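# Wind the cable once around a held reel's hub

## Task

With one gripper closed on the reel, pin the cable under one of that gripper's fingers at a spot close to one cable end. Then wrap the cable one complete turn around the reel's hub, keeping it within roughly one cable thickness of the hub over almost the whole turn. Report completion only when that single grip is holding the reel steady well above the table, and the other arm has an empty gripper, is away from the reel and cable, and touches the holding arm lightly or not at all.

## Robot and tools

ROBOT AND FRAMES. Two arms, left_arm and right_arm, each ending in a two-finger parallel gripper. Result lines give each gripper's end_effector_position (metres) and end_effector_quat_wxyz in a shared scene frame: origin on the table surface midway between the arms, +z up, +x out over the table, left_arm on the +y side. The arm names do not mean image sides. In a gripper's own axes the fingers point along +z and close along y. The reported position is the spot between the finger pads, about 1 cm short of the fingertips; it can be somewhat wrong, more so when the arm reaches far. Joint limits (rad), base to gripper: waist -2.618 to 3.054, shoulder 0.000 to 3.142, elbow 0.000 to 3.142, wrist pitch -1.571 to 1.571, wrist yaw -1.571 to 1.571, wrist roll -2.094 to 2.094.

THE 14-NUMBER ROW (shared by execute_actions and move). One flat list for both arms: left_arm dx, dy, dz, rx, ry, rz, opening, then right_arm dx, dy, dz, rx, ry, rz, opening. Every value lies in [-1, 1]. dx to rz are an offset, expressed in that gripper's own axes, from a base pose: the gripper's pose in the most recent result that reported it (before any such result in the scene, and for the second and later calls within one reply, the base is where the gripper is when the action or move begins). Scale: 1.0 equals 0.6 m of translation or 180 degrees of turn; rx, ry, rz together form a single rotation vector. opening is absolute, not an offset: +1 is fully open (0.094 m), -1 is shut. All-zero offsets are not a hold: they pull the gripper back to its base pose. To keep an arm still, send the offset back to its desired pose in a reply's first call, zeros in later calls, and always the opening it should keep.

execute_actions. Argument "actions": a list holding zero or one item, plus optional "pictures" (boolean). Empty list: nothing is commanded; returns the state with camera pictures. Action item: "rows" (1 to 15 rows) and "steps" (at most 15, default 15, at least 9). Each row runs for one control step of 1/30 s; if rows are fewer than steps the last row repeats. Each row is measured from the same base pose, not from the previous row. Wait item: "steps" only, up to 300, counted from the previous result, so reply time is included. Pictures come only with an empty list or pictures true. A refused call moves nothing.

move. "target": one 14-number row as above. "speed": path top speed in m/s, 0.002 to 0.5, default 0.25; turning capped at twice that in rad/s. Each gripper travels a straight path to its target, both ending together, lasting 0.5 to 10 s (cut off at 10 s, possibly short). Rotation takes the shorter direction. There is no avoidance of obstacles or of the other arm; grippers lag, drift and can overshoot speed, mostly near full stretch. Opening is sent at the start. The result carries a "move:" line naming the ending (done, off_target, moving, held, fault) and any limits (paced: the pose sent was clipped; held: some steps were blocked, after which the arm may lurch fast), plus each gripper's distance from its target. If only one arm is named, the other finished. Pictures included.

wait. "seconds": 0 to 10; nothing new is commanded meanwhile.

zoom_image. "camera": cam_high, cam_low, cam_left_wrist or cam_right_wrist (all 504x504). "region": [x0, y0, x1, y1] pixels, top-left origin, no larger than 504 by 504.

finished_scene. "scene": number of the current scene. Irreversible; the result reports success. Replying without any tool call ends everything.

CONTROLLER BEHAVIOUR. Each step the commanded pose is clipped to 70 mm and 16 degrees from the measured pose, then reached by damped inverse kinematics with position favoured over orientation; elbows never fully straighten. Joint friction can leave a gripper up to about 31 mm off, so very small moves may do nothing. Simulated time keeps running while you write. A result is taken 9 steps before an action ends; those steps run during your next reply. After that the arm only continues to its last clipped pose, so far targets need follow-up commands; a "Hand target" line (present when nothing is pending) shows where each arm is being driven. A "pose unreachable" line means a clearance check altered or blocked that arm's command; HELD marks steps not sent. A FAULT line means an arm stopped.

GRIPPING. grip_measured uses the opening scale; the last Joint positions value is the opening in metres. Readings may be off by about 1 mm per gripper. Commanding about 0.03 below grip_measured grips firmly; a smaller gap grips lighter. Pad force limit is roughly 50 to 62 N, lower on parts thinner than 2 mm; first contact can spike.

HEAT. Holding loads warms motors, also while you think. MOTOR HOT appears at 75 °C; 90 °C stops that arm 10 s (then that threshold is off for 5 minutes); 100 °C makes the arm go limp and drop. Avoid prolonged hard holds.

AVOID. Knocking or placing anything off the table; arms colliding or pressing each other hard; drops, slips, slams and forceful pushes. Faster moves hit harder, and targets set deep past a contact press harder. A blocked arm keeps pushing until given a new command. Loose items may occasionally get nudged by outside disturbances.

Each tool is called after "Call:" as name(argument=value, ...) on one line, values as JSON.

## Session

Call:
execute_actions(actions=[])

Scene clock: 0.00 s of 6000.00 s.
left_arm: end_effector_position=(-0.0176, -0.2455, +0.3871) grip_measured=+1.000 end_effector_quat_wxyz=(+0.651, +0.603, -0.242, -0.391) | right_arm: end_effector_position=(+0.3173, -0.5265, +0.1609) grip_measured=+1.000 end_effector_quat_wxyz=(+0.187, +0.417, +0.847, +0.271)
Joint positions: left_arm=[-1.226  1.846  1.475  0.729  1.114  1.088  0.094] | right_arm=[-1.042  2.115  1.991 -1.292 -0.657  0.102  0.094]
Joint velocities: left_arm=[ 0.007  0.002  0.007 -0.022  0.007  0.022  0.   ] | right_arm=[ 0.007  0.012 -0.007  0.022 -0.051  0.022  0.   ]
Motor temperatures (°C, as the motors report them): left_arm=[24 24 25 26 26 26] | right_arm=[26 26 26 26 26 24]
Hand target (left_arm): -0.018, -0.245, +0.387; +0.651, +0.603, -0.242, -0.391
Hand target (right_arm): +0.317, -0.526, +0.161; +0.187, +0.417, +0.847, +0.271

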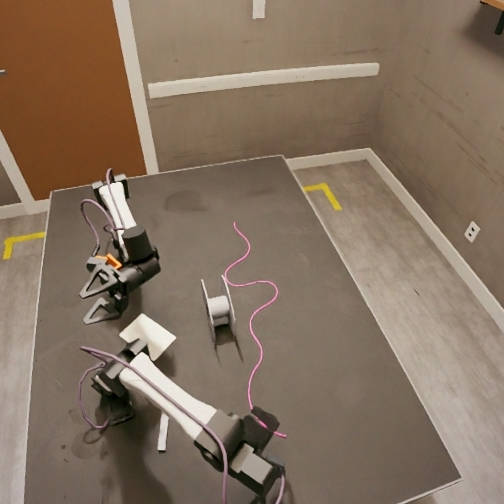

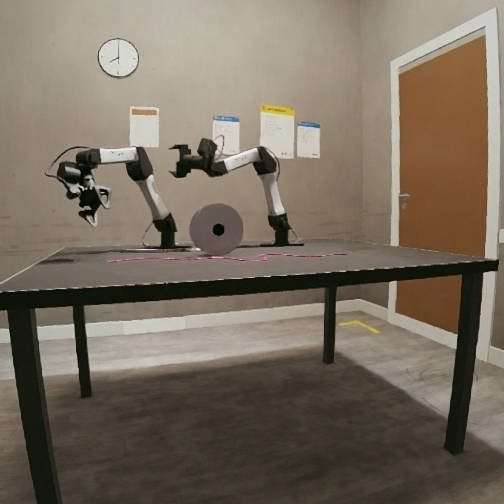

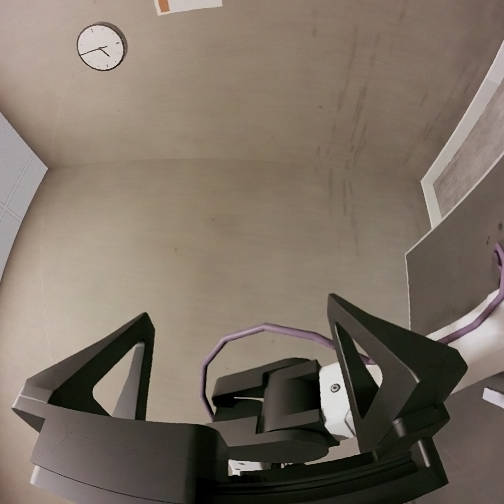

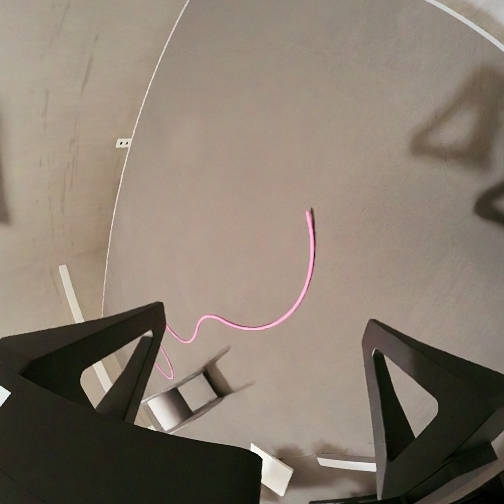

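Call:
zoom_image(camera="cam_high", region=[100, 200, 350, 450])

Call:
zoom_image(camera="cam_low", region=[90, 140, 360, 280])

Region (100, 200, 350, 450) of cam_high's 504x504 image, scaled by 2.016, with more detail than that image has.

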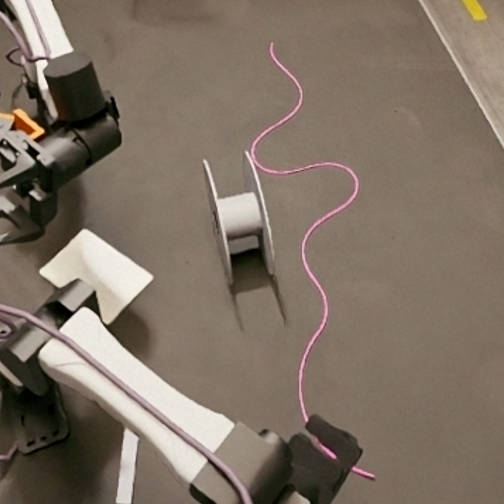

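Region (90, 140, 360, 280) of cam_low's 504x504 image, scaled by 1.867, with more detail than that image has; it fills the top 261 rows of this view, and the rest is white.

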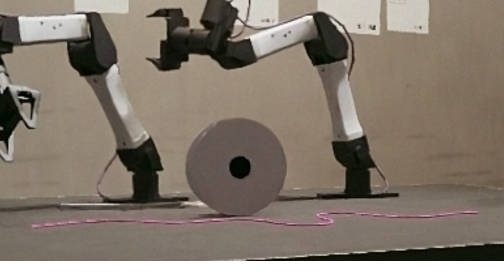

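Call:
move(target=[-0.241,0,-0.638,0.159,0.637,-0.517,1, 0,0,0,0.182,0.126,-0.28,1])

Scene clock: 9.53 s of 6000.00 s.
left_arm: end_effector_position=(+0.2070, +0.0929, +0.3553) grip_measured=+1.000 end_effector_quat_wxyz=(+0.313, +0.674, +0.669, -0.001) | right_arm: end_effector_position=(+0.3141, -0.5265, +0.1513) grip_measured=+1.000 end_effector_quat_wxyz=(+0.041, +0.007, +0.999, -0.020)
Joint positions: left_arm=[-0.593  1.231  1.848 -1.552  0.041  0.842  0.094] | right_arm=[-0.818  2.261  2.339 -1.561 -0.016 -0.625  0.094]
Joint velocities: left_arm=[-0.012  0.002 -0.012  0.007 -0.022  0.007  0.   ] | right_arm=[-0.002 -0.002  0.007  0.051  0.007 -0.037  0.   ]
Motor temperatures (°C, as the motors report them): left_arm=[24 26 26 27 26 26] | right_arm=[26 29 28 26 26 24]
Hand target (left_arm): +0.200, +0.100, +0.346; +0.295, +0.675, +0.676, +0.002
Hand target (right_arm): +0.317, -0.526, +0.160; +0.047, -0.001, +0.998, -0.030
Off the commanded pose (left_arm): 0.010 m, 37 deg; orientation clipped at the last step of the last action.
Off the commanded pose (right_arm): 0.010 m, 5 deg.
joint sent to its limit (left arm) — the command would take joint 4 (wrist pitch) past its lower limit, so that joint was sent only as far as its limit.
joint sent to its limit (right arm) — the command would take joint 4 (wrist pitch) past its lower limit, so that joint was sent only as far as its limit.
Kept back: nothing.
move: off_target (left_arm, right_arm); limits=paced

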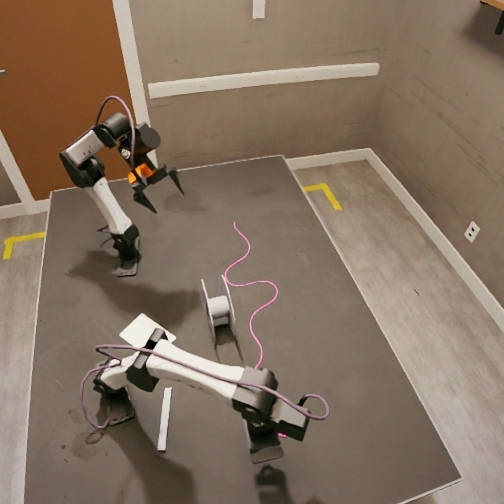

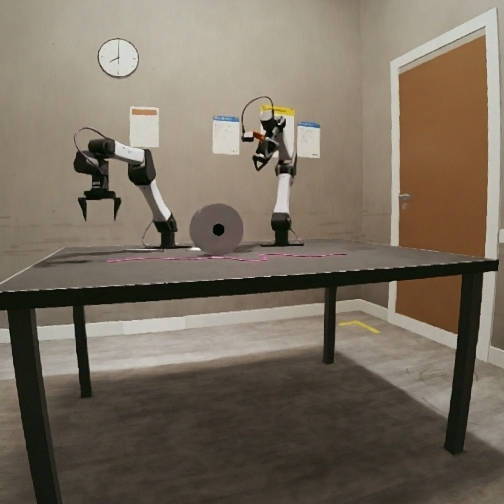

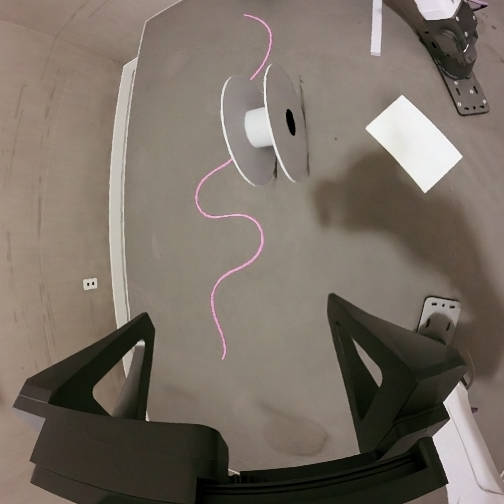

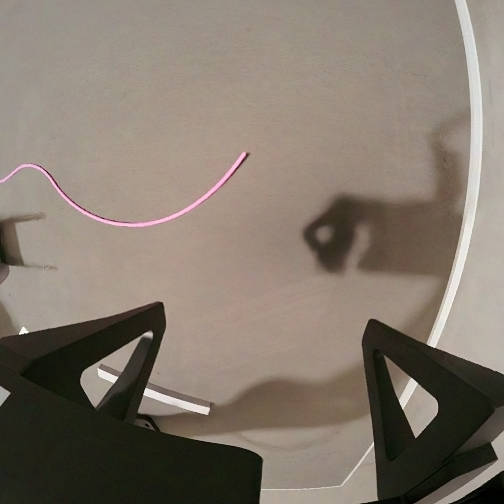

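Call:
move(target=[0.028,-0.027,0.183,0.132,-0.075,-0.051,1, 0,0,0,0,0,0,1])

Scene clock: 12.73 s of 6000.00 s.
left_arm: end_effector_position=(+0.2374, +0.0602, +0.2653) grip_measured=+1.000 end_effector_quat_wxyz=(+0.252, +0.663, +0.663, -0.238) | right_arm: end_effector_position=(+0.3141, -0.5266, +0.1513) grip_measured=+1.000 end_effector_quat_wxyz=(+0.040, +0.007, +0.999, -0.020)
Joint positions: left_arm=[-0.272  1.356  1.498 -1.37   0.632  1.057  0.094] | right_arm=[-0.818  2.261  2.339 -1.561 -0.016 -0.626  0.094]
Joint velocities: left_arm=[-0.007 -0.007 -0.012 -0.081  0.037  0.051  0.   ] | right_arm=[ 0.012  0.002  0.007  0.066 -0.037  0.037  0.   ]
Motor temperatures (°C, as the motors report them): left_arm=[24 26 26 27 26 26] | right_arm=[26 30 28 26 26 24]
Hand target (left_arm): +0.240, +0.060, +0.254; +0.242, +0.663, +0.665, -0.243
Hand target (right_arm): +0.314, -0.527, +0.151; +0.041, +0.007, +0.999, -0.020
Off the commanded pose (left_arm): 0.012 m, 1 deg.
Off the commanded pose (right_arm): 0.000 m, 0 deg.
Kept back: nothing.
move: off_target (left_arm)

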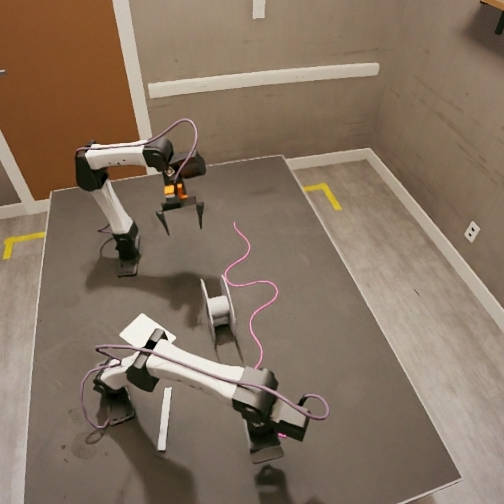

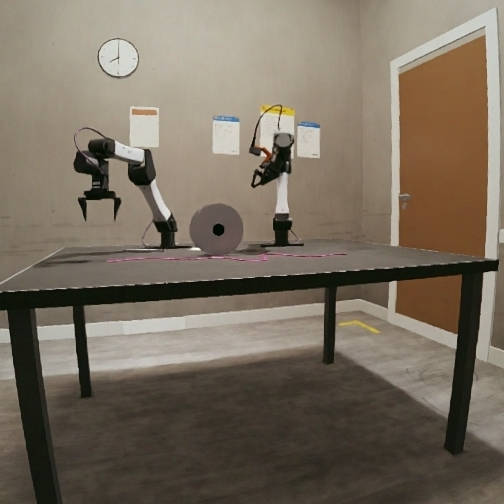

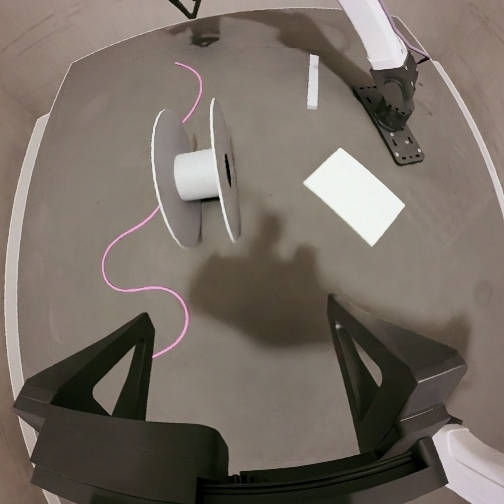

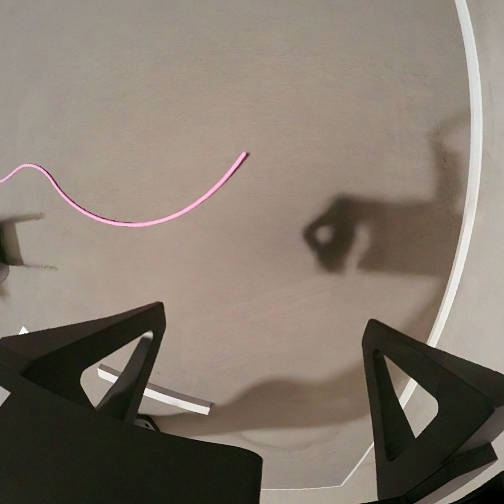

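Call:
move(target=[0,0.095,0.12,0,0,0,1, 0,0,0,0,0,0,1], speed=0.15)

Scene clock: 14.13 s of 6000.00 s.
left_arm: end_effector_position=(+0.2958, +0.0149, +0.2265) grip_measured=+1.000 end_effector_quat_wxyz=(+0.268, +0.666, +0.656, -0.236) | right_arm: end_effector_position=(+0.3141, -0.5266, +0.1513) grip_measured=+1.000 end_effector_quat_wxyz=(+0.040, +0.007, +0.999, -0.020)
Joint positions: left_arm=[-0.333  1.542  1.481 -1.094  0.618  0.989  0.094] | right_arm=[-0.818  2.261  2.339 -1.561 -0.016 -0.626  0.094]
Joint velocities: left_arm=[ 0.007  0.002 -0.022 -0.037 -0.066 -0.007  0.   ] | right_arm=[-0.002  0.002  0.007  0.051  0.007 -0.037  0.   ]
Motor temperatures (°C, as the motors report them): left_arm=[24 26 26 28 26 26] | right_arm=[26 31 28 26 26 24]
Hand target (left_arm): +0.296, +0.014, +0.213; +0.252, +0.664, +0.663, -0.237
Hand target (right_arm): +0.314, -0.527, +0.151; +0.040, +0.007, +0.999, -0.020
Off the commanded pose (left_arm): 0.015 m, 2 deg.
Off the commanded pose (right_arm): 0.000 m, 0 deg.
Kept back: nothing.
move: off_target (left_arm)

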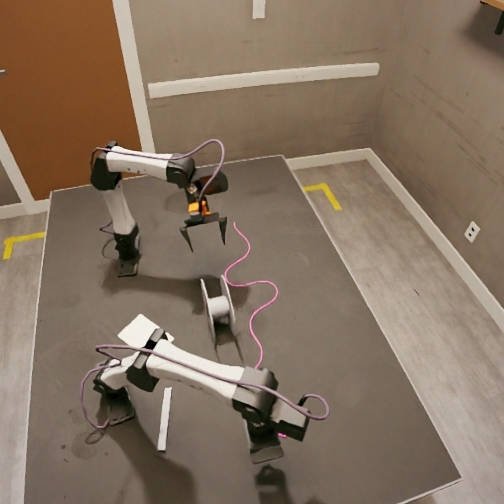

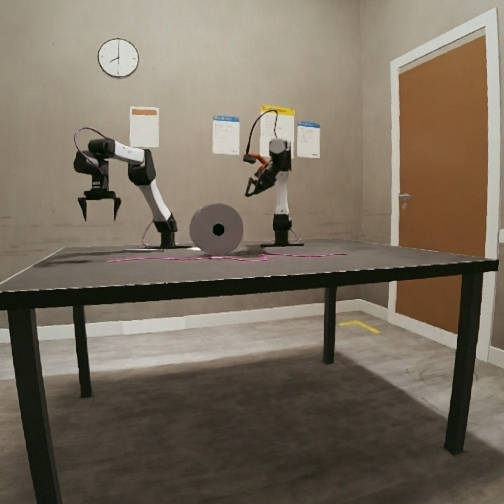

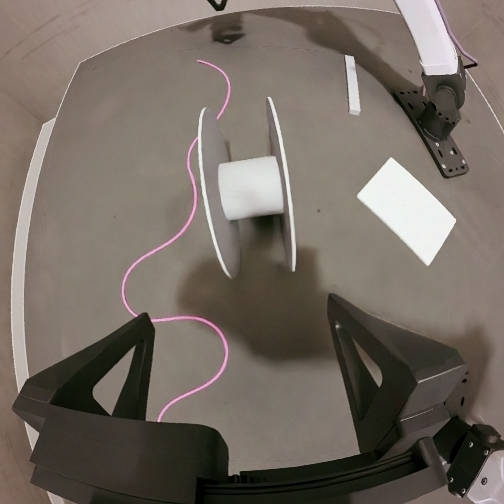

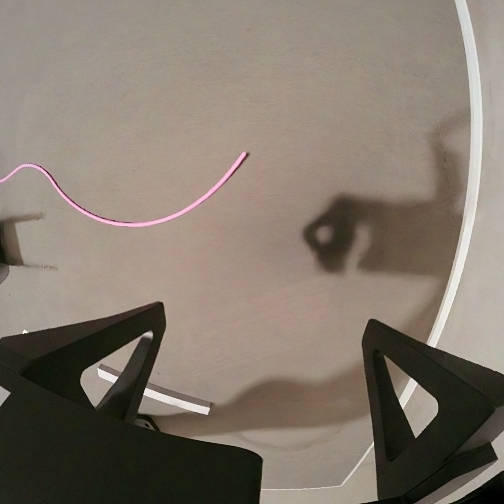

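Call:
move(target=[0,-0.03,0.1,-0.029,0,-0.034,1, 0,0,0,0,0,0,1], speed=0.15)

Scene clock: 15.60 s of 6000.00 s.
left_arm: end_effector_position=(+0.2856, -0.0273, +0.1868) grip_measured=+1.000 end_effector_quat_wxyz=(+0.289, +0.619, +0.696, -0.221) | right_arm: end_effector_position=(+0.3141, -0.5266, +0.1513) grip_measured=+1.000 end_effector_quat_wxyz=(+0.040, +0.007, +0.999, -0.020)
Joint positions: left_arm=[-0.504  1.483  1.235 -0.729  0.478  0.672  0.094] | right_arm=[-0.818  2.261  2.339 -1.561 -0.016 -0.626  0.094]
Joint velocities: left_arm=[ 0.012  0.002 -0.007 -0.037 -0.066 -0.066  0.   ] | right_arm=[-0.017  0.002  0.017  0.066 -0.022  0.022  0.   ]
Motor temperatures (°C, as the motors report them): left_arm=[24 26 26 28 26 26] | right_arm=[26 31 28 26 26 24]
Hand target (left_arm): +0.280, -0.025, +0.180; +0.284, +0.618, +0.700, -0.219
Hand target (right_arm): +0.314, -0.527, +0.151; +0.040, +0.007, +0.999, -0.020
Off the commanded pose (left_arm): 0.008 m, 1 deg.
Off the commanded pose (right_arm): 0.000 m, 0 deg.
Kept back: nothing.
move: done

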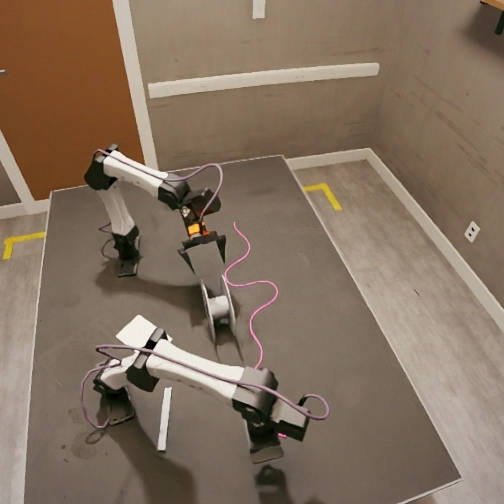

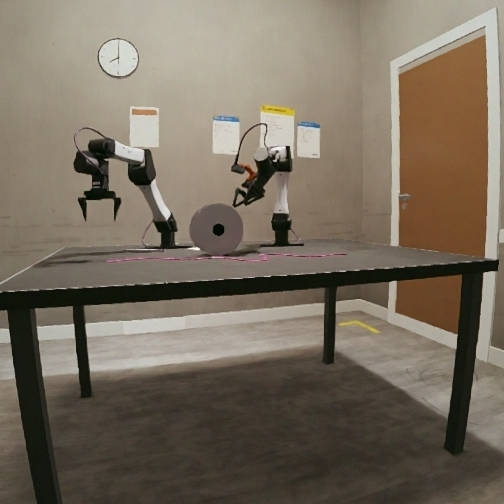

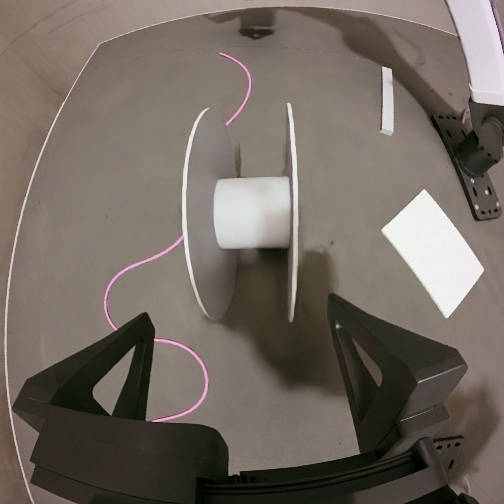

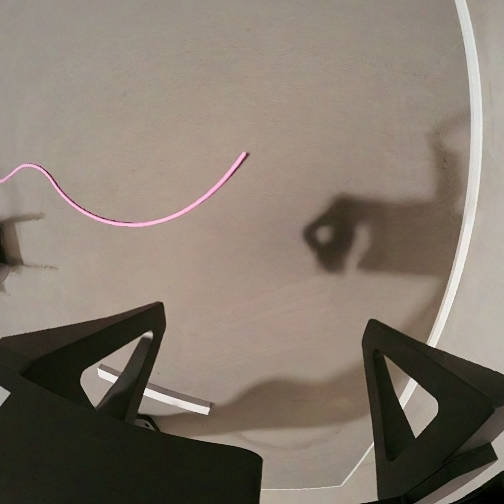

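Call:
move(target=[0,0,0.1,0.02,0,0,1, 0,0,0,0,0,0,1], speed=0.08)

Scene clock: 17.17 s of 6000.00 s.
left_arm: end_effector_position=(+0.2948, -0.0638, +0.1518) grip_measured=+1.000 end_effector_quat_wxyz=(+0.278, +0.629, +0.686, -0.237) | right_arm: end_effector_position=(+0.3141, -0.5266, +0.1513) grip_measured=+1.000 end_effector_quat_wxyz=(+0.040, +0.007, +0.999, -0.020)
Joint positions: left_arm=[-0.559  1.626  1.235 -0.588  0.489  0.645  0.094] | right_arm=[-0.818  2.261  2.339 -1.561 -0.016 -0.626  0.094]
Joint velocities: left_arm=[-0.002 -0.012  0.017  0.081  0.007  0.081  0.   ] | right_arm=[-0.007  0.002 -0.012 -0.066  0.051 -0.007  0.   ]
Motor temperatures (°C, as the motors report them): left_arm=[24 26 26 28 26 26] | right_arm=[26 32 28 26 26 24]
Hand target (left_arm): +0.293, -0.067, +0.143; +0.269, +0.628, +0.689, -0.242
Hand target (right_arm): +0.314, -0.527, +0.151; +0.040, +0.007, +0.999, -0.020
Off the commanded pose (left_arm): 0.010 m, 1 deg.
Off the commanded pose (right_arm): 0.000 m, 0 deg.
Kept back: nothing.
move: done

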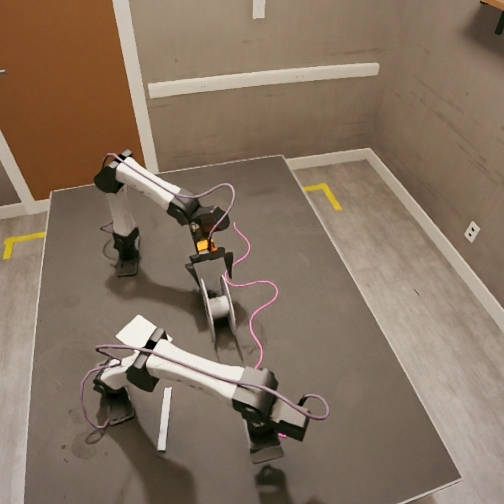

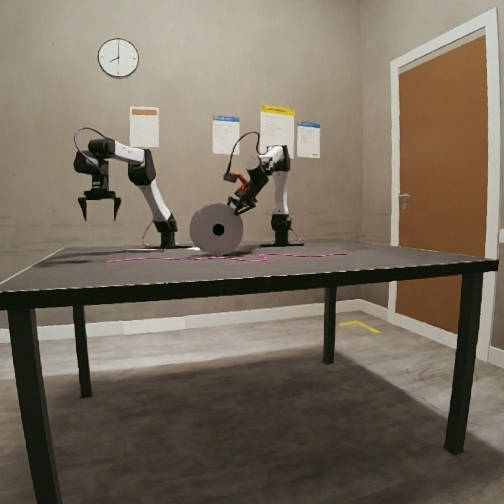

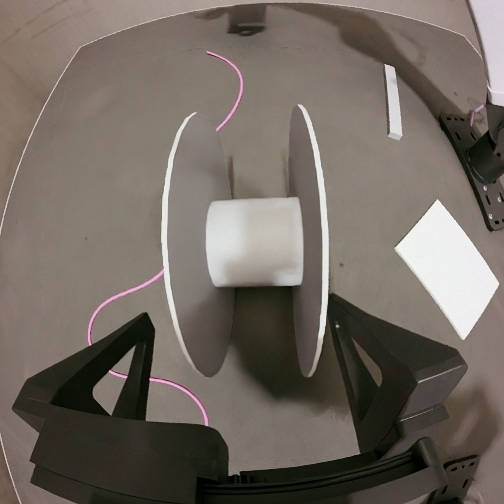

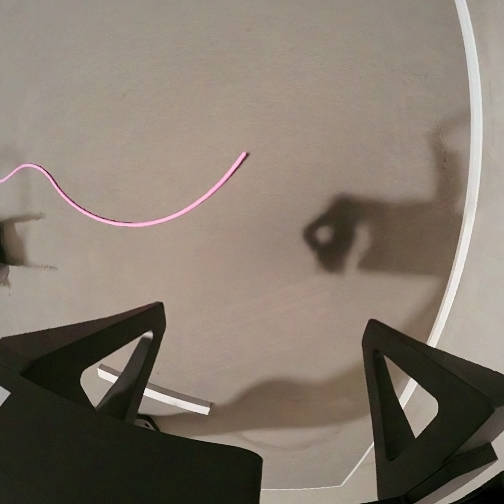

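Call:
move(target=[0,-0.015,0.07,0,0,0,1, 0,0,0,0,0,0,1], speed=0.05)

Scene clock: 18.73 s of 6000.00 s.
left_arm: end_effector_position=(+0.2936, -0.0950, +0.1416) grip_measured=+1.000 end_effector_quat_wxyz=(+0.299, +0.631, +0.675, -0.239) | right_arm: end_effector_position=(+0.3141, -0.5266, +0.1513) grip_measured=+1.000 end_effector_quat_wxyz=(+0.040, +0.007, +0.999, -0.020)
Joint positions: left_arm=[-0.629  1.676  1.218 -0.447  0.454  0.587  0.094] | right_arm=[-0.818  2.261  2.339 -1.561 -0.016 -0.626  0.094]
Joint velocities: left_arm=[ 0.007 -0.002  0.002 -0.066  0.007 -0.007  0.   ] | right_arm=[-0.002 -0.002 -0.007  0.051 -0.007 -0.037  0.   ]
Motor temperatures (°C, as the motors report them): left_arm=[24 26 26 28 26 26] | right_arm=[26 32 28 26 26 24]
Hand target (left_arm): +0.289, -0.092, +0.121; +0.278, +0.630, +0.686, -0.237
Hand target (right_arm): +0.314, -0.527, +0.151; +0.040, +0.007, +0.999, -0.020
Off the commanded pose (left_arm): 0.021 m, 3 deg.
Off the commanded pose (right_arm): 0.000 m, 0 deg.
Kept back: nothing.
move: off_target (left_arm)

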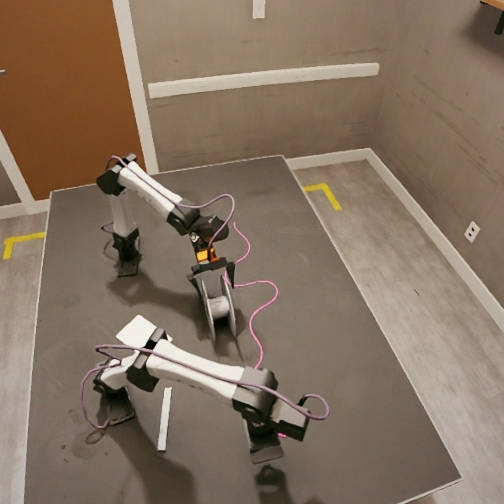

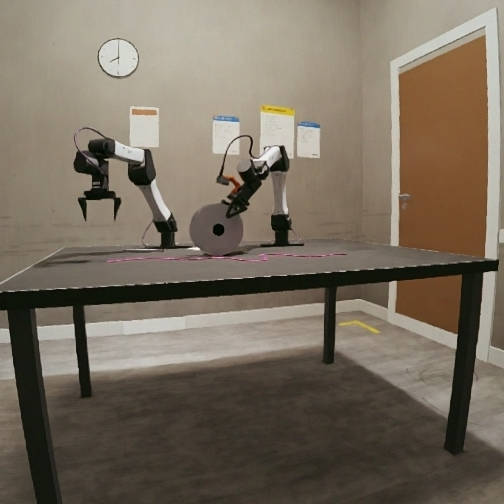

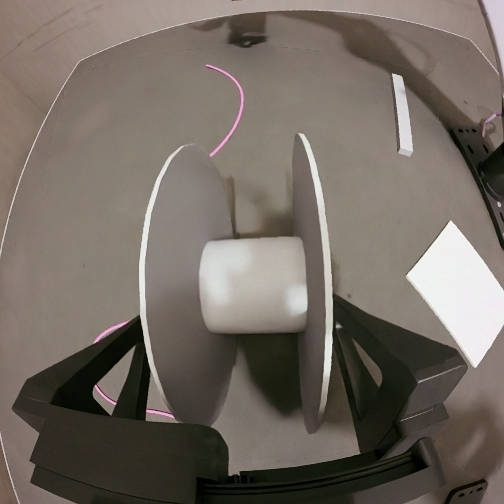

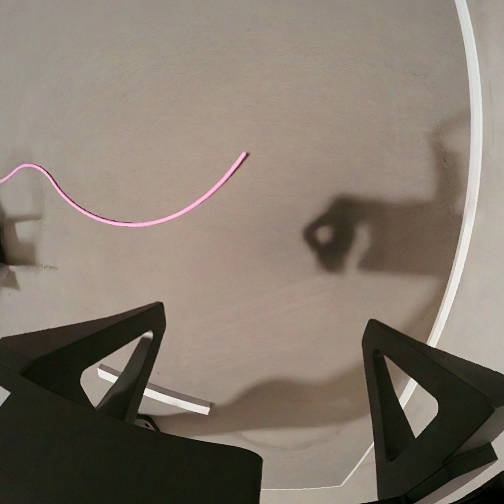

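Straddling. Close.

Call:
move(target=[0,0,0,0,0,0,0.4, 0,0,0,0,0,0,1])

Scene clock: 19.67 s of 6000.00 s.
left_arm: end_effector_position=(+0.2933, -0.0954, +0.1420) grip_measured=+0.413 end_effector_quat_wxyz=(+0.299, +0.631, +0.674, -0.241) | right_arm: end_effector_position=(+0.3141, -0.5266, +0.1513) grip_measured=+1.000 end_effector_quat_wxyz=(+0.040, +0.007, +0.999, -0.020)
Joint positions: left_arm=[-0.629  1.676  1.218 -0.446  0.457  0.586  0.066] | right_arm=[-0.818  2.261  2.339 -1.561 -0.016 -0.626  0.094]
Joint velocities: left_arm=[ 0.007  0.012 -0.007  0.051 -0.051  0.007  0.001] | right_arm=[-0.002  0.022 -0.012 -0.022  0.007 -0.007  0.   ]
Motor temperatures (°C, as the motors report them): left_arm=[24 27 27 28 26 26] | right_arm=[26 32 28 26 26 24]
Hand target (left_arm): +0.294, -0.095, +0.142; +0.299, +0.631, +0.675, -0.239
Hand target (right_arm): +0.314, -0.527, +0.151; +0.040, +0.007, +0.999, -0.020
Off the commanded pose (left_arm): 0.001 m, 0 deg.
Off the commanded pose (right_arm): 0.000 m, 0 deg.
Kept back: nothing.
move: done

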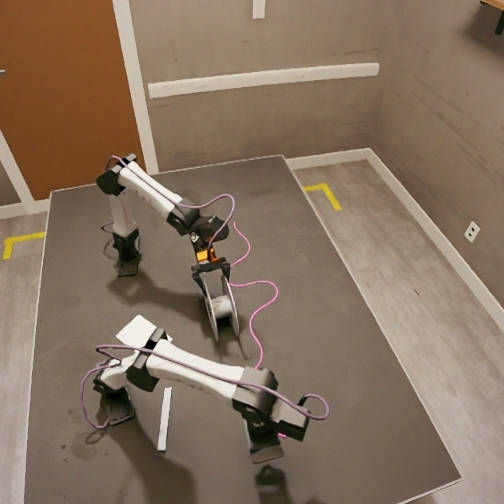

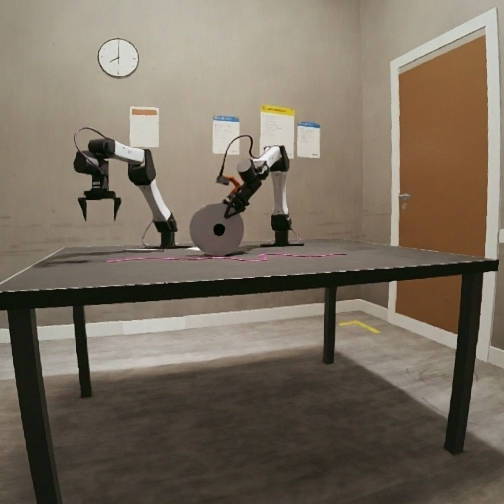

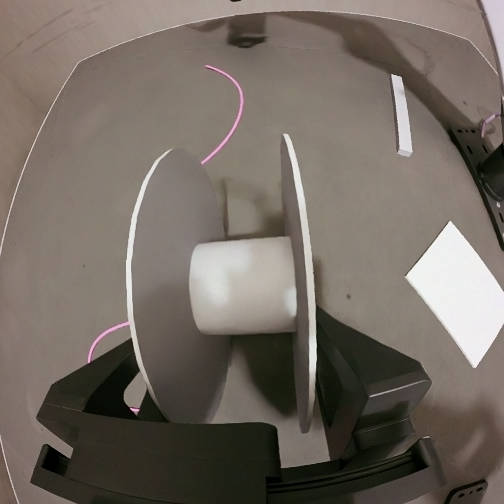

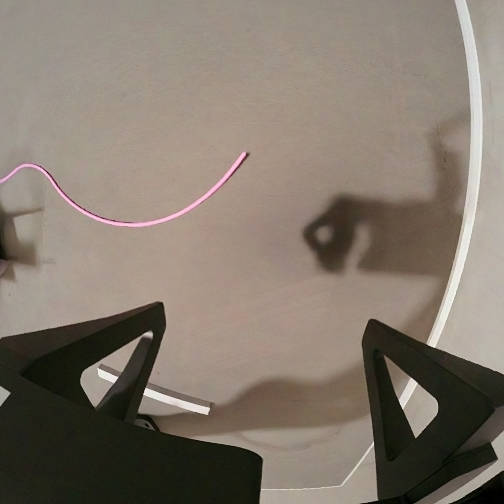

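Call:
move(target=[-0.07,0.005,-0.07,0,0,0,0.37, 0,0,0,0,0,0,1], speed=0.1)

Call:
move(target=[0.006,0.17,0.006,0,0,0,0.37, 0,0,0,0,0,0,1], speed=0.1)

Scene clock: 21.30 s of 6000.00 s.
left_arm: end_effector_position=(+0.2897, -0.0893, +0.1749) grip_measured=+0.402 end_effector_quat_wxyz=(+0.267, +0.631, +0.690, -0.235) | right_arm: end_effector_position=(+0.3141, -0.5266, +0.1513) grip_measured=+1.000 end_effector_quat_wxyz=(+0.040, +0.007, +0.999, -0.020)
Joint positions: left_arm=[-0.629  1.676  1.391 -0.69   0.445  0.586  0.066] | right_arm=[-0.818  2.261  2.339 -1.561 -0.016 -0.626  0.094]
Joint velocities: left_arm=[ 0.017  0.007 -0.012  0.007 -0.007  0.051 -0.001] | right_arm=[-0.007  0.002  0.007 -0.051 -0.007  0.022  0.   ]
Motor temperatures (°C, as the motors report them): left_arm=[24 27 27 28 26 26] | right_arm=[26 33 29 26 26 24]
Hand target (left_arm): +0.292, -0.095, +0.201; +0.299, +0.631, +0.674, -0.241
Hand target (right_arm): +0.314, -0.527, +0.151; +0.040, +0.007, +0.999, -0.020
Off the commanded pose (left_arm): 0.027 m, 4 deg.
Off the commanded pose (right_arm): 0.000 m, 0 deg.
Kept back: nothing.
move: off_target (left_arm)

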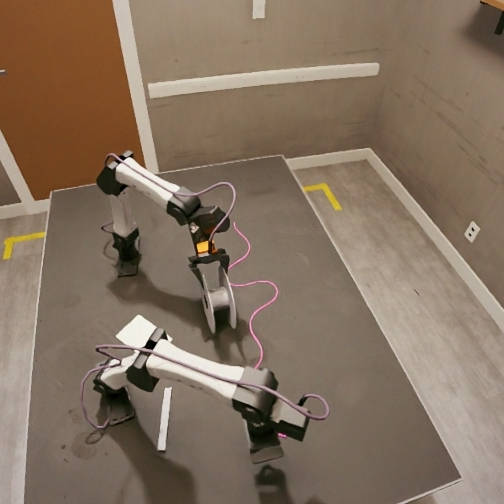

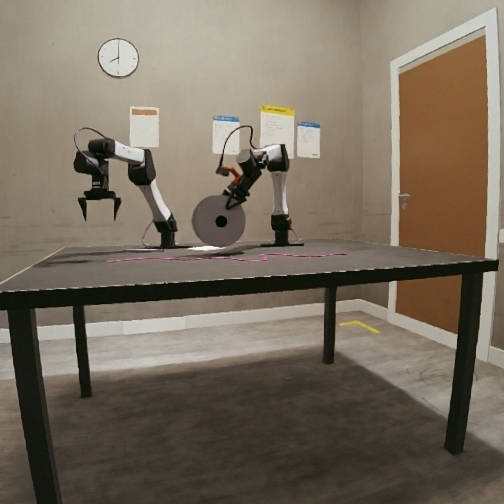

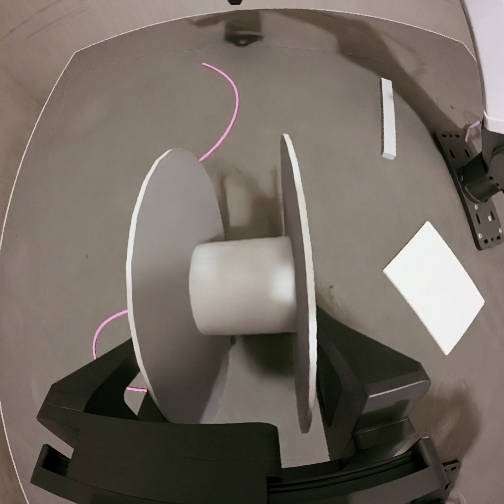

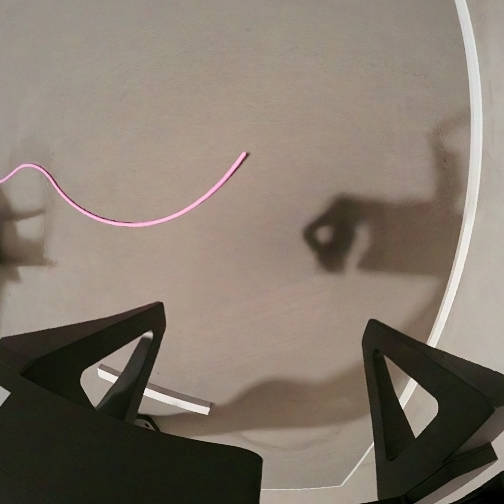

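Scene clock: 22.83 s of 6000.00 s.
left_arm: end_effector_position=(+0.3867, -0.0736, +0.1624) grip_measured=+0.402 end_effector_quat_wxyz=(+0.253, +0.627, +0.702, -0.225) | right_arm: end_effector_position=(+0.3141, -0.5266, +0.1513) grip_measured=+1.000 end_effector_quat_wxyz=(+0.040, +0.007, +0.999, -0.020)
Joint positions: left_arm=[-0.446  1.977  1.754 -0.864  0.515  0.753  0.066] | right_arm=[-0.818  2.261  2.339 -1.561 -0.016 -0.626  0.094]
Joint velocities: left_arm=[-0.012 -0.002  0.022  0.007  0.007  0.037 -0.001] | right_arm=[-0.007 -0.007 -0.002 -0.022 -0.022 -0.066  0.   ]
Motor temperatures (°C, as the motors report them): left_arm=[24 27 27 28 26 26] | right_arm=[26 33 29 26 26 24]
Hand target (left_arm): +0.391, -0.080, +0.173; +0.268, +0.630, +0.690, -0.236
Hand target (right_arm): +0.314, -0.527, +0.151; +0.040, +0.007, +0.999, -0.020
Off the commanded pose (left_arm): 0.011 m, 2 deg.
Off the commanded pose (right_arm): 0.000 m, 0 deg.
Kept back: nothing.
move: off_target (left_arm)

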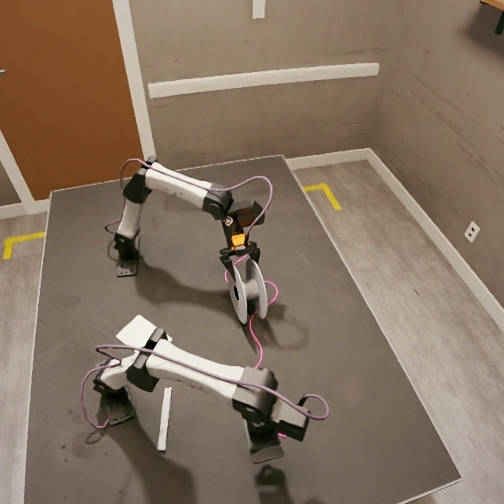

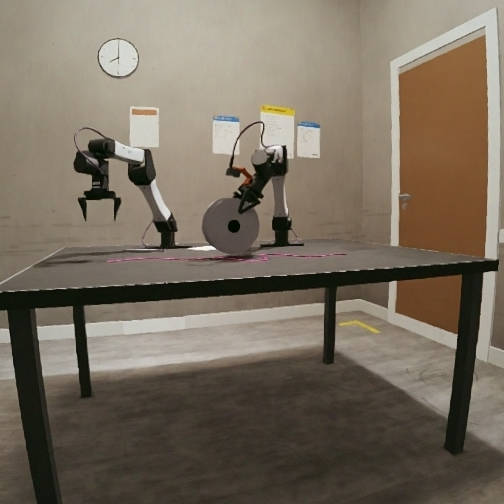

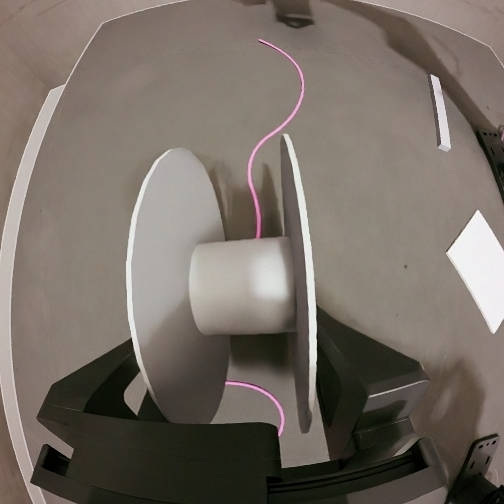

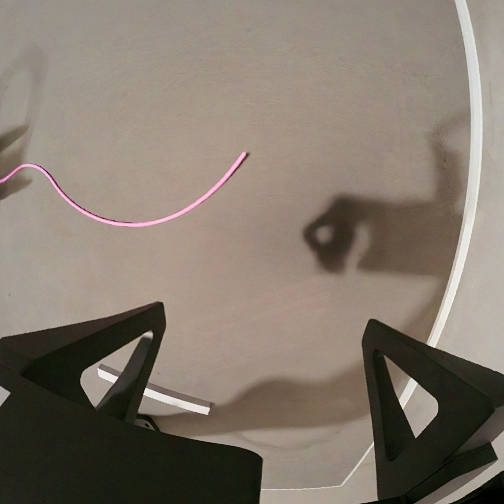

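Call:
move(target=[-0.10,0,0.06,0,0,0,0.37, 0,0,0,0,0,0,1], speed=0.1)

Scene clock: 24.33 s of 6000.00 s.
left_arm: end_effector_position=(+0.3906, -0.1351, +0.1644) grip_measured=+0.402 end_effector_quat_wxyz=(+0.241, +0.629, +0.706, -0.218) | right_arm: end_effector_position=(+0.3141, -0.5266, +0.1513) grip_measured=+1.000 end_effector_quat_wxyz=(+0.040, +0.007, +0.999, -0.020)
Joint positions: left_arm=[-0.561  2.164  2.052 -0.95   0.444  0.648  0.066] | right_arm=[-0.818  2.261  2.339 -1.561 -0.016 -0.626  0.094]
Joint velocities: left_arm=[-0.012 -0.002  0.007 -0.066  0.022  0.022 -0.001] | right_arm=[ 0.002 -0.002 -0.022  0.007  0.037  0.066  0.   ]
Motor temperatures (°C, as the motors report them): left_arm=[24 28 28 28 26 26] | right_arm=[26 33 29 26 26 24]
Hand target (left_arm): +0.394, -0.142, +0.173; +0.253, +0.627, +0.702, -0.225
Hand target (right_arm): +0.314, -0.527, +0.151; +0.040, +0.007, +0.999, -0.020
Off the commanded pose (left_arm): 0.012 m, 2 deg.
Off the commanded pose (right_arm): 0.000 m, 0 deg.
Kept back: nothing.
move: off_target (left_arm)

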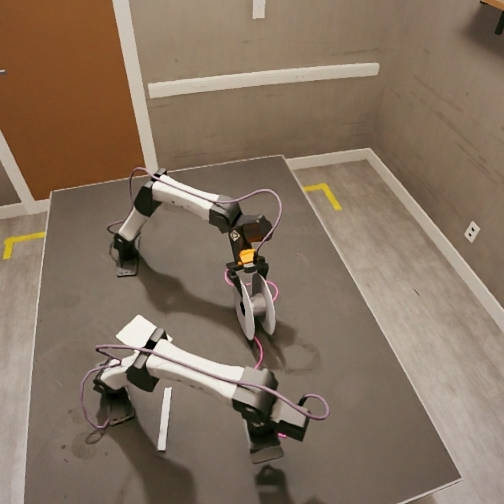

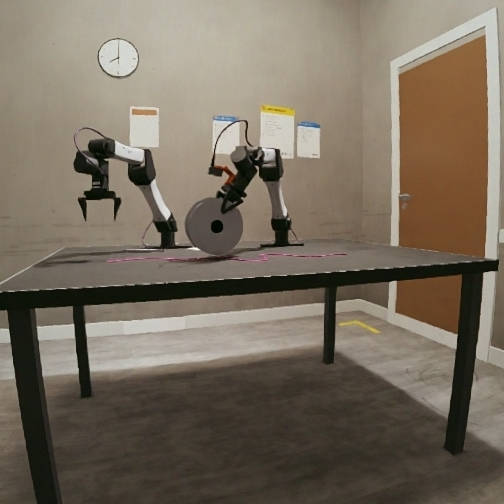

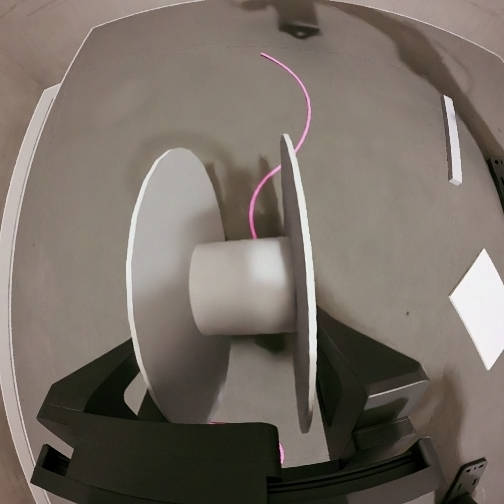

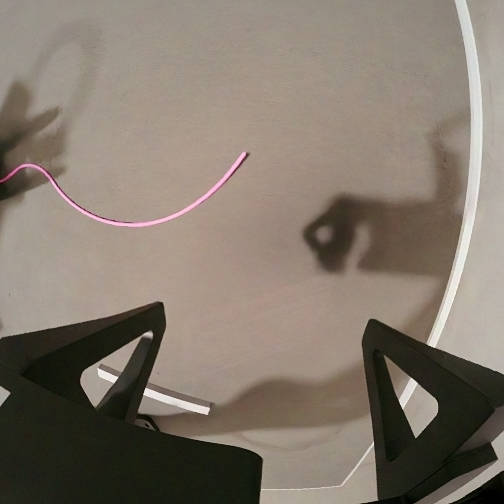

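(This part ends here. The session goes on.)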